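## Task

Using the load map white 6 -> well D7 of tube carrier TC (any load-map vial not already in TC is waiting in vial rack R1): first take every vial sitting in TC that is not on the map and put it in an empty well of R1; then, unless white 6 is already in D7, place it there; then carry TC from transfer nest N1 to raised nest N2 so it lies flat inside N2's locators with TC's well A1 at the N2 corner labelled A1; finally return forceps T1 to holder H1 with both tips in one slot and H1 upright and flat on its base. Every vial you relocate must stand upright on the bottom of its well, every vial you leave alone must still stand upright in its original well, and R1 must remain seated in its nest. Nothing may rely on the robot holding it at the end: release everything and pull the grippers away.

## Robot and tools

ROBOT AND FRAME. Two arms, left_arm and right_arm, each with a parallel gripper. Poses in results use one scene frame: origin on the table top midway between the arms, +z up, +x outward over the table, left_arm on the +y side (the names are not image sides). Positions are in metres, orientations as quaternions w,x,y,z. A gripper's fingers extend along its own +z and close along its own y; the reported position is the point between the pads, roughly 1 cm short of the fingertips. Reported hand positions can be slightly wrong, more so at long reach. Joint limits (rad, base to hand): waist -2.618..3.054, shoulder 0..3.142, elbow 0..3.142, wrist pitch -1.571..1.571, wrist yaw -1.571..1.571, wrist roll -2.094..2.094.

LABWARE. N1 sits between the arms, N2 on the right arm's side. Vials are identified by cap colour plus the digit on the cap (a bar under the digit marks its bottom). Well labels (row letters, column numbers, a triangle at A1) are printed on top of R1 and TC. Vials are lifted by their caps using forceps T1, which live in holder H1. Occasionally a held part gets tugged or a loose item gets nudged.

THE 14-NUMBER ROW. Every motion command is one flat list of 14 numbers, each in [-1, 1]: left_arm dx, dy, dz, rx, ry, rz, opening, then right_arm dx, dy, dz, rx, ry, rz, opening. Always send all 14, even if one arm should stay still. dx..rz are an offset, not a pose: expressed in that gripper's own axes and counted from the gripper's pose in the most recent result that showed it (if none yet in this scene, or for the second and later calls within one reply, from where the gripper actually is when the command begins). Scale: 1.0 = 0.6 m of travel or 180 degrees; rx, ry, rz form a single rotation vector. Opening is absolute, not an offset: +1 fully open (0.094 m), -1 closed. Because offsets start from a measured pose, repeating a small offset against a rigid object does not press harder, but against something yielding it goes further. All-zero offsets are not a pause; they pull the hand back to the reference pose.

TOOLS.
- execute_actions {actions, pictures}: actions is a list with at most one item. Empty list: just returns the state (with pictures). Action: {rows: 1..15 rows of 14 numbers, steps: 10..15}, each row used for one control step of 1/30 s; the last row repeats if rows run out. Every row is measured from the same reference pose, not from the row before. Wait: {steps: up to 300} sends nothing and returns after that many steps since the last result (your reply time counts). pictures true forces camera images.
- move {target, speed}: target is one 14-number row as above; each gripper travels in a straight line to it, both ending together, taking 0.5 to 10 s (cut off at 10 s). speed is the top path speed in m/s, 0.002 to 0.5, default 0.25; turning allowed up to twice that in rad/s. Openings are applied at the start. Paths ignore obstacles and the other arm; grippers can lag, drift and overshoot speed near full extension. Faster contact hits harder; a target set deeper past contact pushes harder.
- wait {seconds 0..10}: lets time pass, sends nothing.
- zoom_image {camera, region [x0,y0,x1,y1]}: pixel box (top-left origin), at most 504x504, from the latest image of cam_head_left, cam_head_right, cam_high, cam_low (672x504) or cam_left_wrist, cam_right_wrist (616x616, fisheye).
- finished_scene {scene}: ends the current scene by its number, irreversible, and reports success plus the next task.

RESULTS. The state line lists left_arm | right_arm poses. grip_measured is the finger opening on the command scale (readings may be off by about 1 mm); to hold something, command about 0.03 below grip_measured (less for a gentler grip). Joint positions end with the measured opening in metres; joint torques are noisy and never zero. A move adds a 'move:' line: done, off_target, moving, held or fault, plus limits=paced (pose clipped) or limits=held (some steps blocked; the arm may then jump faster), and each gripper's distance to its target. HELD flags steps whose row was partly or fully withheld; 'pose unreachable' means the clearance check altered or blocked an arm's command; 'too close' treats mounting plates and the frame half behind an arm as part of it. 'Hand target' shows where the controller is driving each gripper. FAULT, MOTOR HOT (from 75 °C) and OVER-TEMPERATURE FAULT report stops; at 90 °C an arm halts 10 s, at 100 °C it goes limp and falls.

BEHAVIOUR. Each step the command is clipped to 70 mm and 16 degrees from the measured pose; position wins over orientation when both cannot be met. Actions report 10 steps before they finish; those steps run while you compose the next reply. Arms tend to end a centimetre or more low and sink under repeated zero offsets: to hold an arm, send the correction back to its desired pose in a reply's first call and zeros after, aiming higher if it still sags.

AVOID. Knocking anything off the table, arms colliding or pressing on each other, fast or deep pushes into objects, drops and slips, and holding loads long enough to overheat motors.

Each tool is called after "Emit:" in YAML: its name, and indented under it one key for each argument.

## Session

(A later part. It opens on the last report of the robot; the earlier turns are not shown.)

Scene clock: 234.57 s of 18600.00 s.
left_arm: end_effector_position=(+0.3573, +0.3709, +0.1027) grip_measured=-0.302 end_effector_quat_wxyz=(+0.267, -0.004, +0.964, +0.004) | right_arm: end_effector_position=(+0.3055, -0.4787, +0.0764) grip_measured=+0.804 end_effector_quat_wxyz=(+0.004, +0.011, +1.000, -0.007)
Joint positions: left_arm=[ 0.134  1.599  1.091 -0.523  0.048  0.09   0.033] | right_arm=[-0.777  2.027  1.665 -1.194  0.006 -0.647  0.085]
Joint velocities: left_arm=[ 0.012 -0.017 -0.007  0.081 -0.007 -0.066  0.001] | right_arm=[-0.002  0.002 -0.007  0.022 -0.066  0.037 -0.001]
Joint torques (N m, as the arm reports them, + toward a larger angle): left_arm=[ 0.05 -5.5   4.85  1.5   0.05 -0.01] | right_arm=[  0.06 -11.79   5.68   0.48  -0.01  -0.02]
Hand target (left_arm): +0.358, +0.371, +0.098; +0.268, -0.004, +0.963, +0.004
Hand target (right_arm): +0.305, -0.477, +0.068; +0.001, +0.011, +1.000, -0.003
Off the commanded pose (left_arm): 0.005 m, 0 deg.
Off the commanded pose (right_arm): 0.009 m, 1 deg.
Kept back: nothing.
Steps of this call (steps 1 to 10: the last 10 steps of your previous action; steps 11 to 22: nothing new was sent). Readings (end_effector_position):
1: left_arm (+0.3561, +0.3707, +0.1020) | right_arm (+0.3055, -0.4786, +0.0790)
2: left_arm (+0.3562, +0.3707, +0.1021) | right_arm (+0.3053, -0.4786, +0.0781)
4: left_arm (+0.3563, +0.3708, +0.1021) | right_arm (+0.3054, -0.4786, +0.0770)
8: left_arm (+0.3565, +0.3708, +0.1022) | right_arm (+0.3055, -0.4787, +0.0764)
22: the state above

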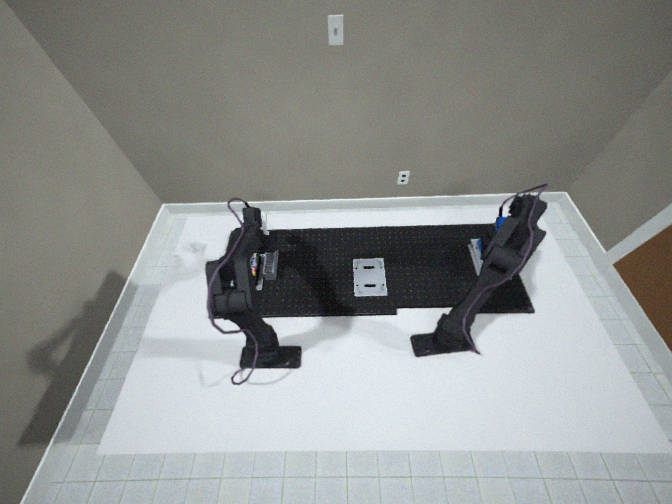

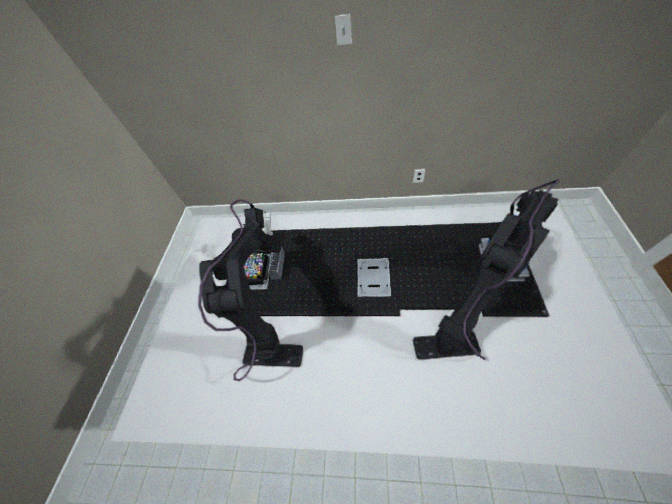

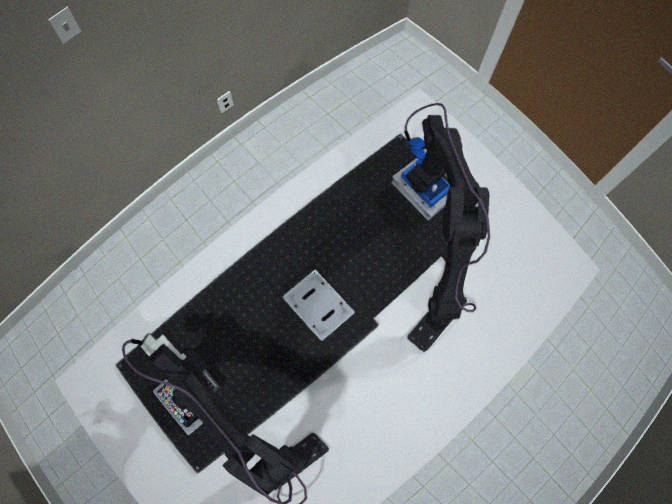

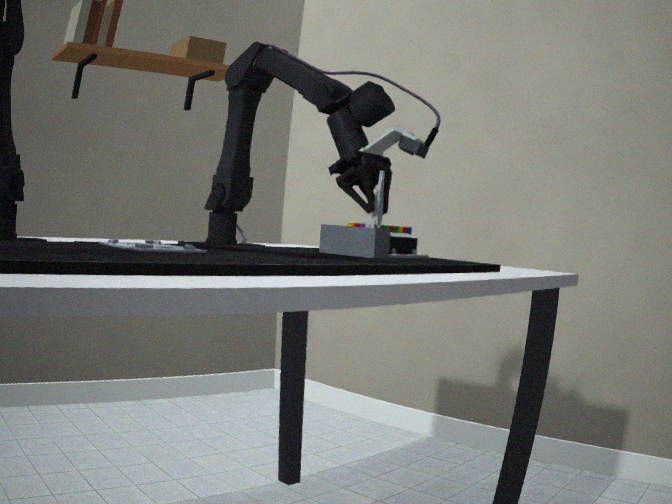

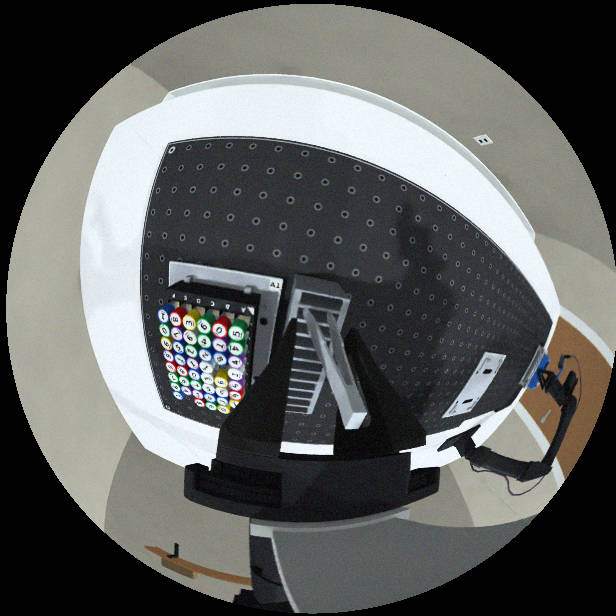

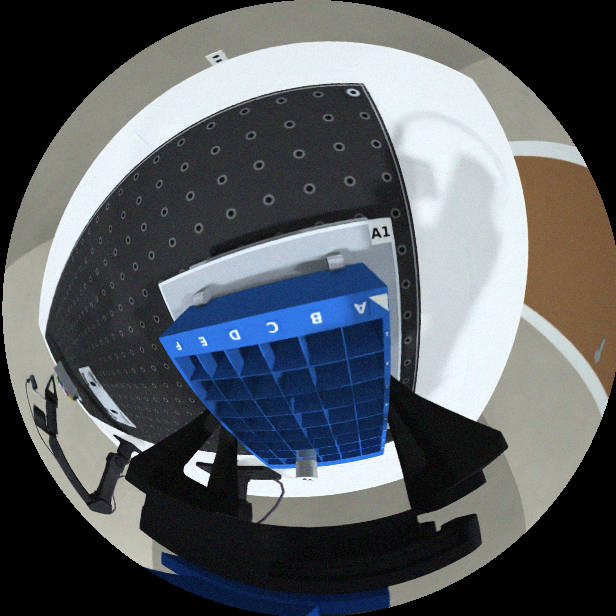

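Emit:
execute_actions:
  actions:
    - {"rows": [[0,0,-0.01,0,0,0,-0.3,0,0,0.006,0,0,0,0.79],[0,0,-0.018,0,0,0,-0.3,0,0,0.003,0,0,0,0.80],[0,0,-0.025,0,0,0,-0.3,0,0,0.0,0,0,0,0.81],[0,0,-0.032,0,0,0,-0.3,0,0,0,0,0,0,0.83],[0,0,-0.04,0,0,0,-0.3,0,0,0,0,0,0,0.86],[0,0,-0.048,0,0,0,-0.3,0,0,0,0,0,0,0.90],[0,0,-0.056,0,0,0,-0.3,0,0,0,0,0,0,0.95],[0,0,-0.064,0,0,0,-0.3,0,0,0,0,0,0,1.0],[0,0,-0.072,0,0,0,-0.3,0,0,0,0,0,0,1.0],[0,0,-0.08,0,0,0,-0.3,0,0,0,0,0,0,1.0],[0,0,-0.088,0,0,0,-0.3,0,0,0,0,0,0,1.0],[0,0,-0.096,0,0,0,-0.3,0,0,0,0,0,0,1.0],[0,0,-0.103,0,0,0,-0.3,0,0,0,0,0,0,1.0],[0,0,-0.109,0,0,0,-0.3,0,0,0,0,0,0,1.0],[0,0,-0.113,0,0,0,-0.3,0,0,0,0,0,0,1.0]], "steps": 15}

Emit:
execute_actions:
  actions:
    - {"steps": 16}
  pictures: true

Scene clock: 235.30 s of 18600.00 s.
left_arm: end_effector_position=(+0.3519, +0.3703, +0.1044) grip_measured=-0.302 end_effector_quat_wxyz=(+0.261, -0.004, +0.965, +0.003) | right_arm: end_effector_position=(+0.3055, -0.4787, +0.0764) grip_measured=+0.847 end_effector_quat_wxyz=(+0.004, +0.011, +1.000, -0.007)
Joint positions: left_arm=[ 0.134  1.586  1.091 -0.55   0.048  0.09   0.033] | right_arm=[-0.777  2.027  1.665 -1.194  0.006 -0.647  0.087]
Joint velocities: left_arm=[-0.027 -0.247  0.002 -0.3    0.051  0.022 -0.001] | right_arm=[-0.002  0.017 -0.012 -0.007  0.022 -0.051  0.02 ]
Joint torques (N m, as the arm reports them, + toward a larger angle): left_arm=[ 0.38 -8.44  7.25  1.21  0.08  0.03] | right_arm=[  0.07 -12.47   7.22   0.32   0.01  -0.04]
Steps of this call (steps 1 to 17: nothing new was sent; steps 18 to 22: the first 5 steps of this action). Readings (end_effector_position):
18: left_arm (+0.3572, +0.3709, +0.1026) | right_arm (+0.3055, -0.4787, +0.0764)
19: left_arm (+0.3567, +0.3708, +0.1023) | right_arm (+0.3055, -0.4787, +0.0764)
21: left_arm (+0.3539, +0.3705, +0.1029) | right_arm (+0.3055, -0.4787, +0.0764)
22: the state above

Scene clock: 235.83 s of 18600.00 s.
left_arm: end_effector_position=(+0.3257, +0.3693, +0.1506) grip_measured=-0.302 end_effector_quat_wxyz=(+0.268, -0.006, +0.964, +0.005) | right_arm: end_effector_position=(+0.3055, -0.4787, +0.0764) grip_measured=+1.000 end_effector_quat_wxyz=(+0.004, +0.011, +1.000, -0.007)
Joint positions: left_arm=[ 0.14   1.447  1.139 -0.724  0.048  0.092  0.033] | right_arm=[-0.777  2.027  1.665 -1.194  0.006 -0.647  0.094]
Joint velocities: left_arm=[-0.017  0.017 -0.002 -0.212  0.051 -0.022  0.   ] | right_arm=[-0.007 -0.007  0.002  0.022 -0.037 -0.066  0.   ]
Joint torques (N m, as the arm reports them, + toward a larger angle): left_arm=[ 0.74 -5.94  7.87  1.2   0.13  0.08] | right_arm=[  0.09 -12.52   7.2    0.31   0.01  -0.03]
Hand target (left_arm): +0.323, +0.371, +0.160; +0.269, -0.004, +0.963, +0.004
Hand target (right_arm): +0.305, -0.479, +0.076; +0.004, +0.011, +1.000, -0.007
Off the commanded pose (left_arm): 0.011 m, 0 deg.
Off the commanded pose (right_arm): 0.000 m, 0 deg.
Kept back: nothing.
Steps of this call (steps 1 to 10: the last 10 steps of your previous action; steps 11 to 16: nothing new was sent). Readings (end_effector_position):
1: left_arm (+0.3496, +0.3700, +0.1068) | right_arm (+0.3055, -0.4787, +0.0764)
2: left_arm (+0.3472, +0.3697, +0.1100) | right_arm (+0.3055, -0.4787, +0.0764)
4: left_arm (+0.3421, +0.3692, +0.1172) | right_arm (+0.3055, -0.4787, +0.0764)
8: left_arm (+0.3333, +0.3683, +0.1340) | right_arm (+0.3055, -0.4787, +0.0764)
16: the state above

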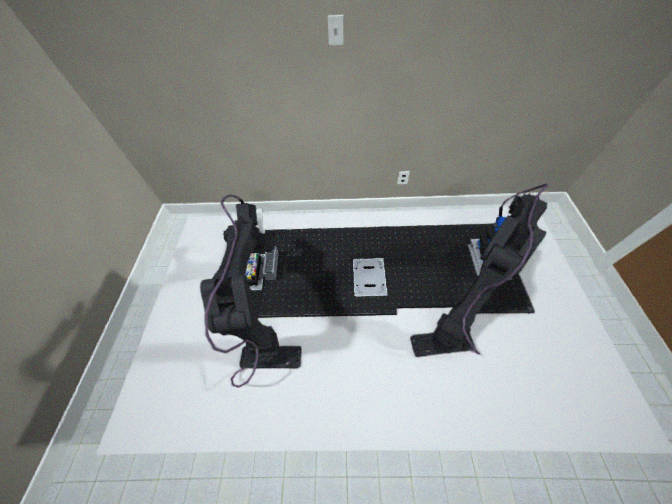

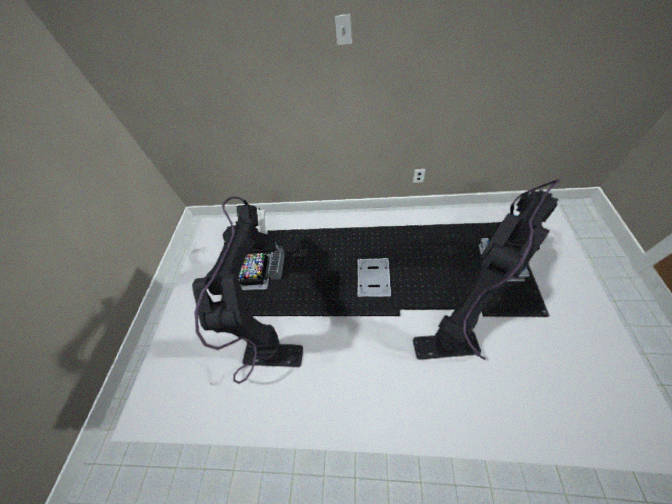

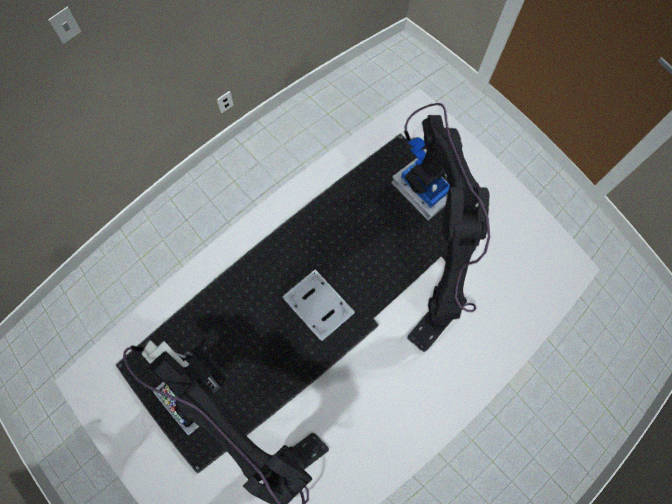

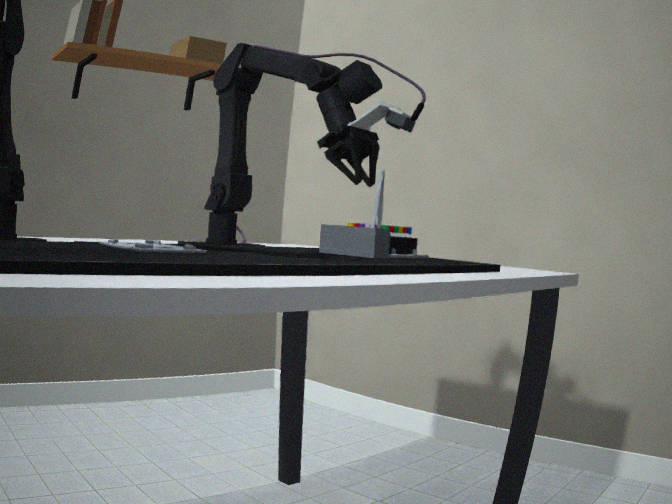

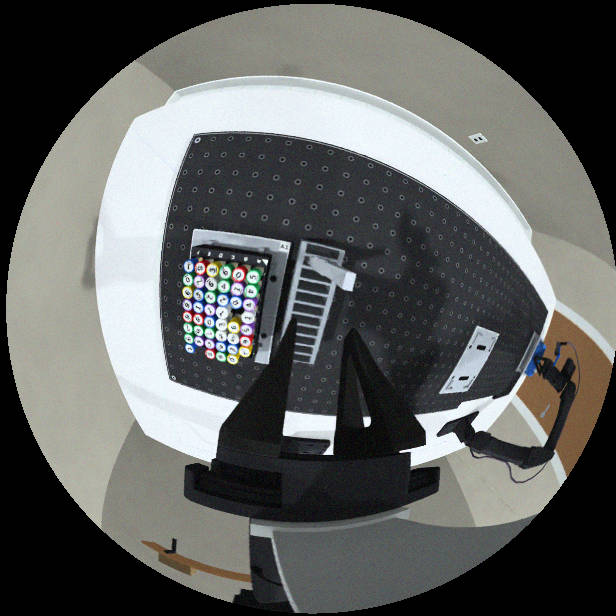

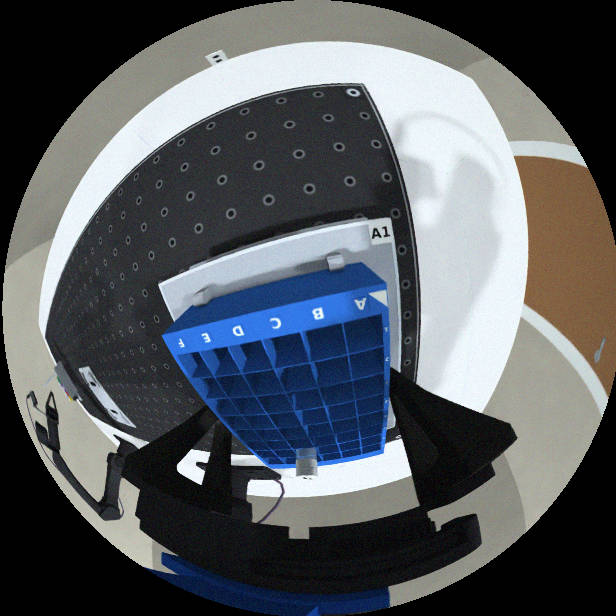

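Emit:
execute_actions:
  actions:
    - {"rows": [[0,0,-0.02,0,0,0,-0.3,-0.004,-0.003,-0.005,0.002,-0.0025,0,1],[0,0,-0.025,0,0,0,-0.3,-0.0075,-0.0057,-0.010,0.0038,-0.0051,0,1],[0,0,-0.03,0,0,0,-0.3,-0.007,-0.0053,-0.013,0.0035,-0.0047,0,1],[0,0,-0.035,0,0,0,-0.3,-0.006,-0.0045,-0.017,0.003,-0.004,0,1],[0,0,-0.04,0,0,0,-0.3,-0.005,-0.0038,-0.021,0.0025,-0.0033,0,1],[0,0,-0.045,0,0,0,-0.3,-0.004,-0.003,-0.026,0.002,-0.0027,0,1],[0,0,-0.05,0,0,0,-0.3,-0.004,-0.003,-0.031,0.002,-0.0027,0,1],[0,0,-0.055,0,0,0,-0.3,-0.004,-0.003,-0.036,0.002,-0.0027,0,1],[0,0,-0.06,0,0,0,-0.3,-0.004,-0.003,-0.042,0.002,-0.0027,0,1],[0,0,-0.065,0,0,0,-0.3,-0.004,-0.003,-0.049,0.002,-0.0027,0,1],[0,0,-0.07,0,0,0,-0.3,-0.004,-0.003,-0.057,0.002,-0.0027,0,1],[0,0,-0.075,0,0,0,-0.3,-0.004,-0.003,-0.066,0.002,-0.0027,0,1],[0,0,-0.08,0,0,0,-0.3,-0.004,-0.003,-0.076,0.002,-0.0027,0,1],[0,0,-0.083,0,0,0,-0.3,-0.004,-0.003,-0.086,0.002,-0.0027,0,1],[0,0,-0.085,0,0,0,-0.3,-0.004,-0.003,-0.095,0.002,-0.0027,0,1]], "steps": 15}

Emit:
execute_actions:
  actions:
    - {"steps": 20}
  pictures: true

Scene clock: 236.80 s of 18600.00 s.
left_arm: end_effector_position=(+0.3166, +0.3682, +0.1497) grip_measured=-0.302 end_effector_quat_wxyz=(+0.254, -0.006, +0.967, +0.003) | right_arm: end_effector_position=(+0.3054, -0.4786, +0.0778) grip_measured=+1.000 end_effector_quat_wxyz=(+0.003, +0.011, +1.000, -0.006)
Joint positions: left_arm=[ 0.14   1.435  1.139 -0.764  0.048  0.093  0.033] | right_arm=[-0.777  2.027  1.671 -1.201  0.006 -0.647  0.094]
Joint velocities: left_arm=[ 0.012 -0.173  0.007 -0.227 -0.037 -0.051  0.   ] | right_arm=[ 0.002  0.002  0.125 -0.095 -0.066  0.037  0.   ]
Joint torques (N m, as the arm reports them, + toward a larger angle): left_arm=[ 0.44 -6.86  8.96  1.11  0.07  0.03] | right_arm=[ -0.01 -13.03   9.31   0.28   0.    -0.02]
Steps of this call (steps 1 to 24: nothing new was sent; steps 25 to 29: the first 5 steps of this action). Readings (end_effector_position):
25: left_arm (+0.3212, +0.3687, +0.1480) | right_arm (+0.3055, -0.4787, +0.0764)
26: left_arm (+0.3208, +0.3687, +0.1480) | right_arm (+0.3055, -0.4787, +0.0764)
28: left_arm (+0.3183, +0.3684, +0.1488) | right_arm (+0.3054, -0.4786, +0.0769)
29: the state above

Scene clock: 237.47 s of 18600.00 s.
left_arm: end_effector_position=(+0.3002, +0.3663, +0.1808) grip_measured=-0.302 end_effector_quat_wxyz=(+0.257, -0.006, +0.967, +0.004) | right_arm: end_effector_position=(+0.3072, -0.4801, +0.1252) grip_measured=+1.000 end_effector_quat_wxyz=(+0.009, +0.011, +1.000, -0.010)
Joint positions: left_arm=[ 0.14   1.368  1.205 -0.891  0.048  0.093  0.033] | right_arm=[-0.777  2.019  1.846 -1.372  0.006 -0.647  0.094]
Joint velocities: left_arm=[-0.017  0.002 -0.007 -0.022  0.066 -0.037  0.   ] | right_arm=[ 0.007  0.002  0.002  0.007 -0.022 -0.007  0.   ]
Joint torques (N m, as the arm reports them, + toward a larger angle): left_arm=[ 0.93 -5.47  8.13  1.15  0.11  0.08] | right_arm=[  0.08 -13.21   8.42   0.27  -0.01  -0.04]
Hand target (left_arm): +0.300, +0.369, +0.193; +0.268, -0.006, +0.963, +0.005
Hand target (right_arm): +0.306, -0.479, +0.132; +0.011, +0.011, +1.000, -0.012
Off the commanded pose (left_arm): 0.014 m, 1 deg.
Off the commanded pose (right_arm): 0.008 m, 0 deg.
Kept back: nothing.
Steps of this call (steps 1 to 10: the last 10 steps of your previous action; steps 11 to 20: nothing new was sent). Readings (end_effector_position):
1: left_arm (+0.3148, +0.3680, +0.1510) | right_arm (+0.3054, -0.4786, +0.0792)
2: left_arm (+0.3130, +0.3678, +0.1531) | right_arm (+0.3057, -0.4788, +0.0811)
4: left_arm (+0.3108, +0.3675, +0.1589) | right_arm (+0.3067, -0.4796, +0.0860)
8: left_arm (+0.3075, +0.3671, +0.1728) | right_arm (+0.3092, -0.4816, +0.1006)
20: the state above

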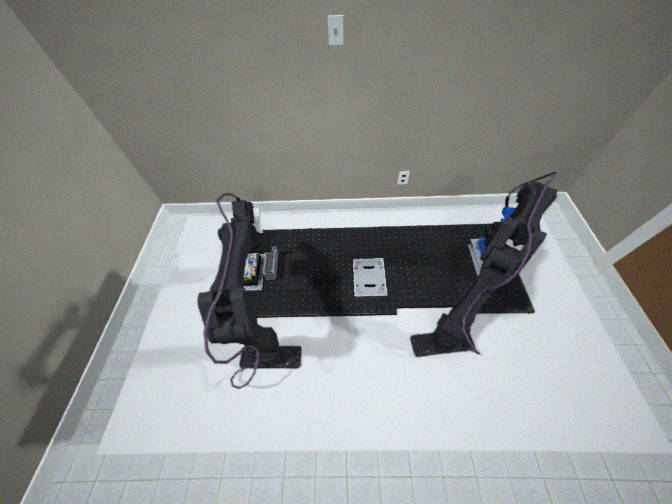

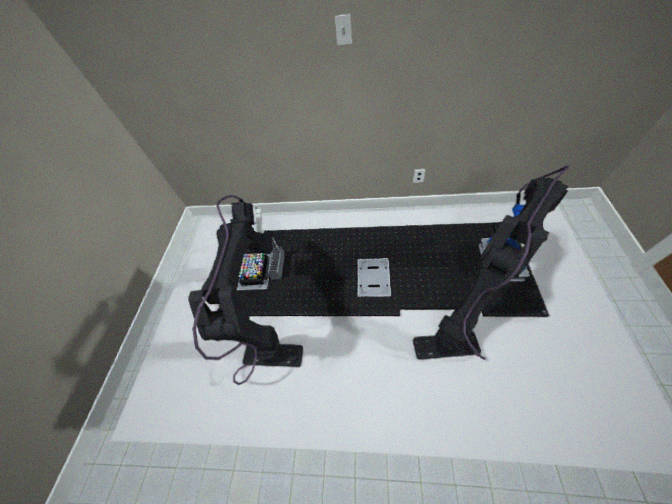

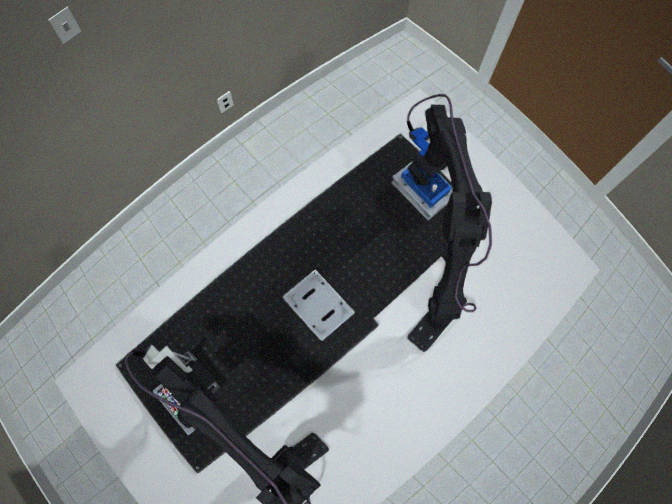

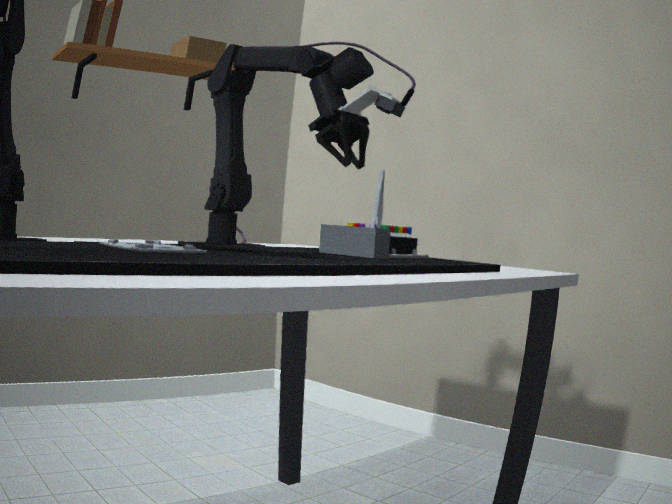

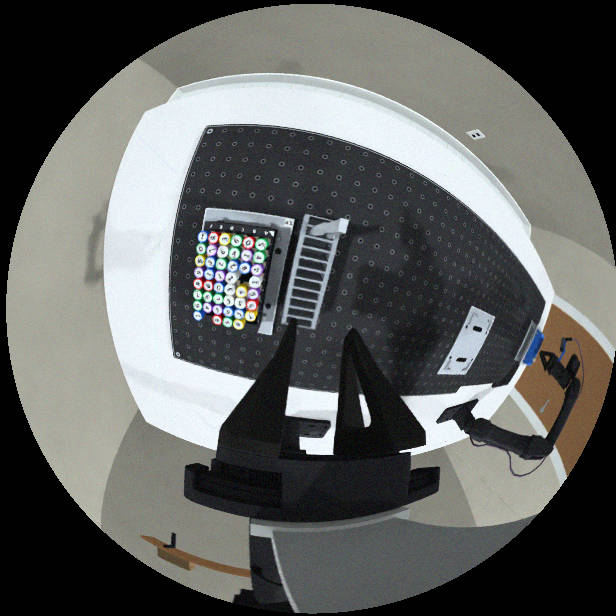

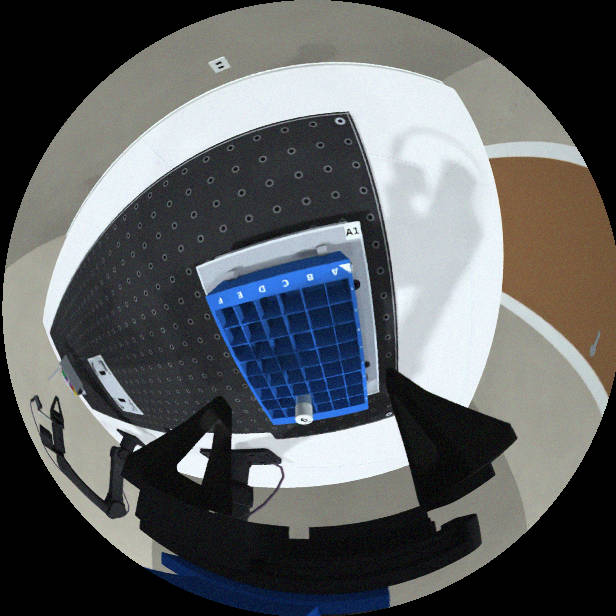

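Emit:
zoom_image:
  camera: "cam_high"
  region: [380, 145, 470, 230]

Emit:
zoom_image:
  camera: "cam_low"
  region: [315, 160, 435, 265]

Emit:
zoom_image:
  camera: "cam_left_wrist"
  region: [185, 200, 365, 340]

Region (380, 145, 470, 230) of cam_high's 672x504 image, scaled by 5.600, with more detail than that image has.

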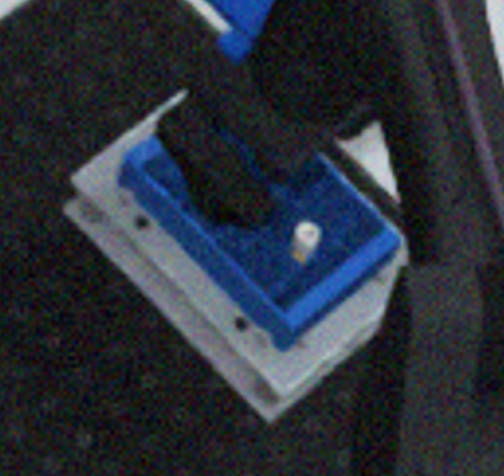

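Region (315, 160, 435, 265) of cam_low's 672x504 image, scaled by 4.200, with more detail than that image has; it fills the top 441 rows of this view, and the rest is white.

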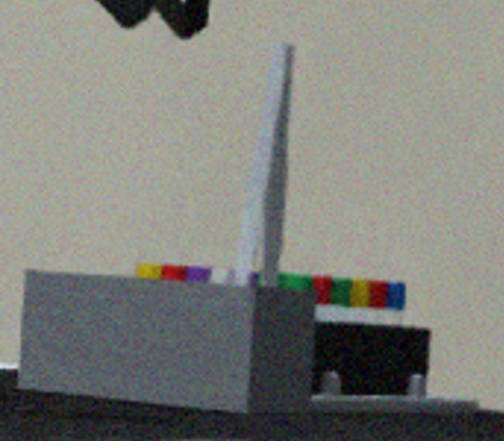

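Region (185, 200, 365, 340) of cam_left_wrist's 616x616 image, scaled by 2.800, with more detail than that image has.

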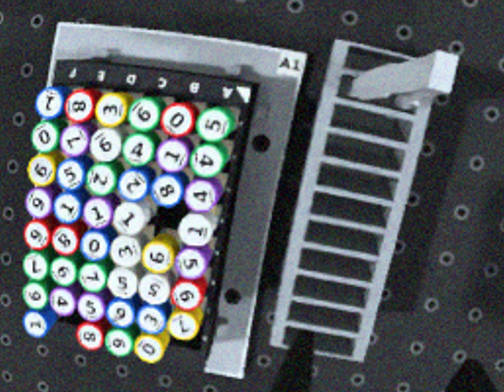

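Emit:
finished_scene:
  scene: 1

The scene is finished: the task was done.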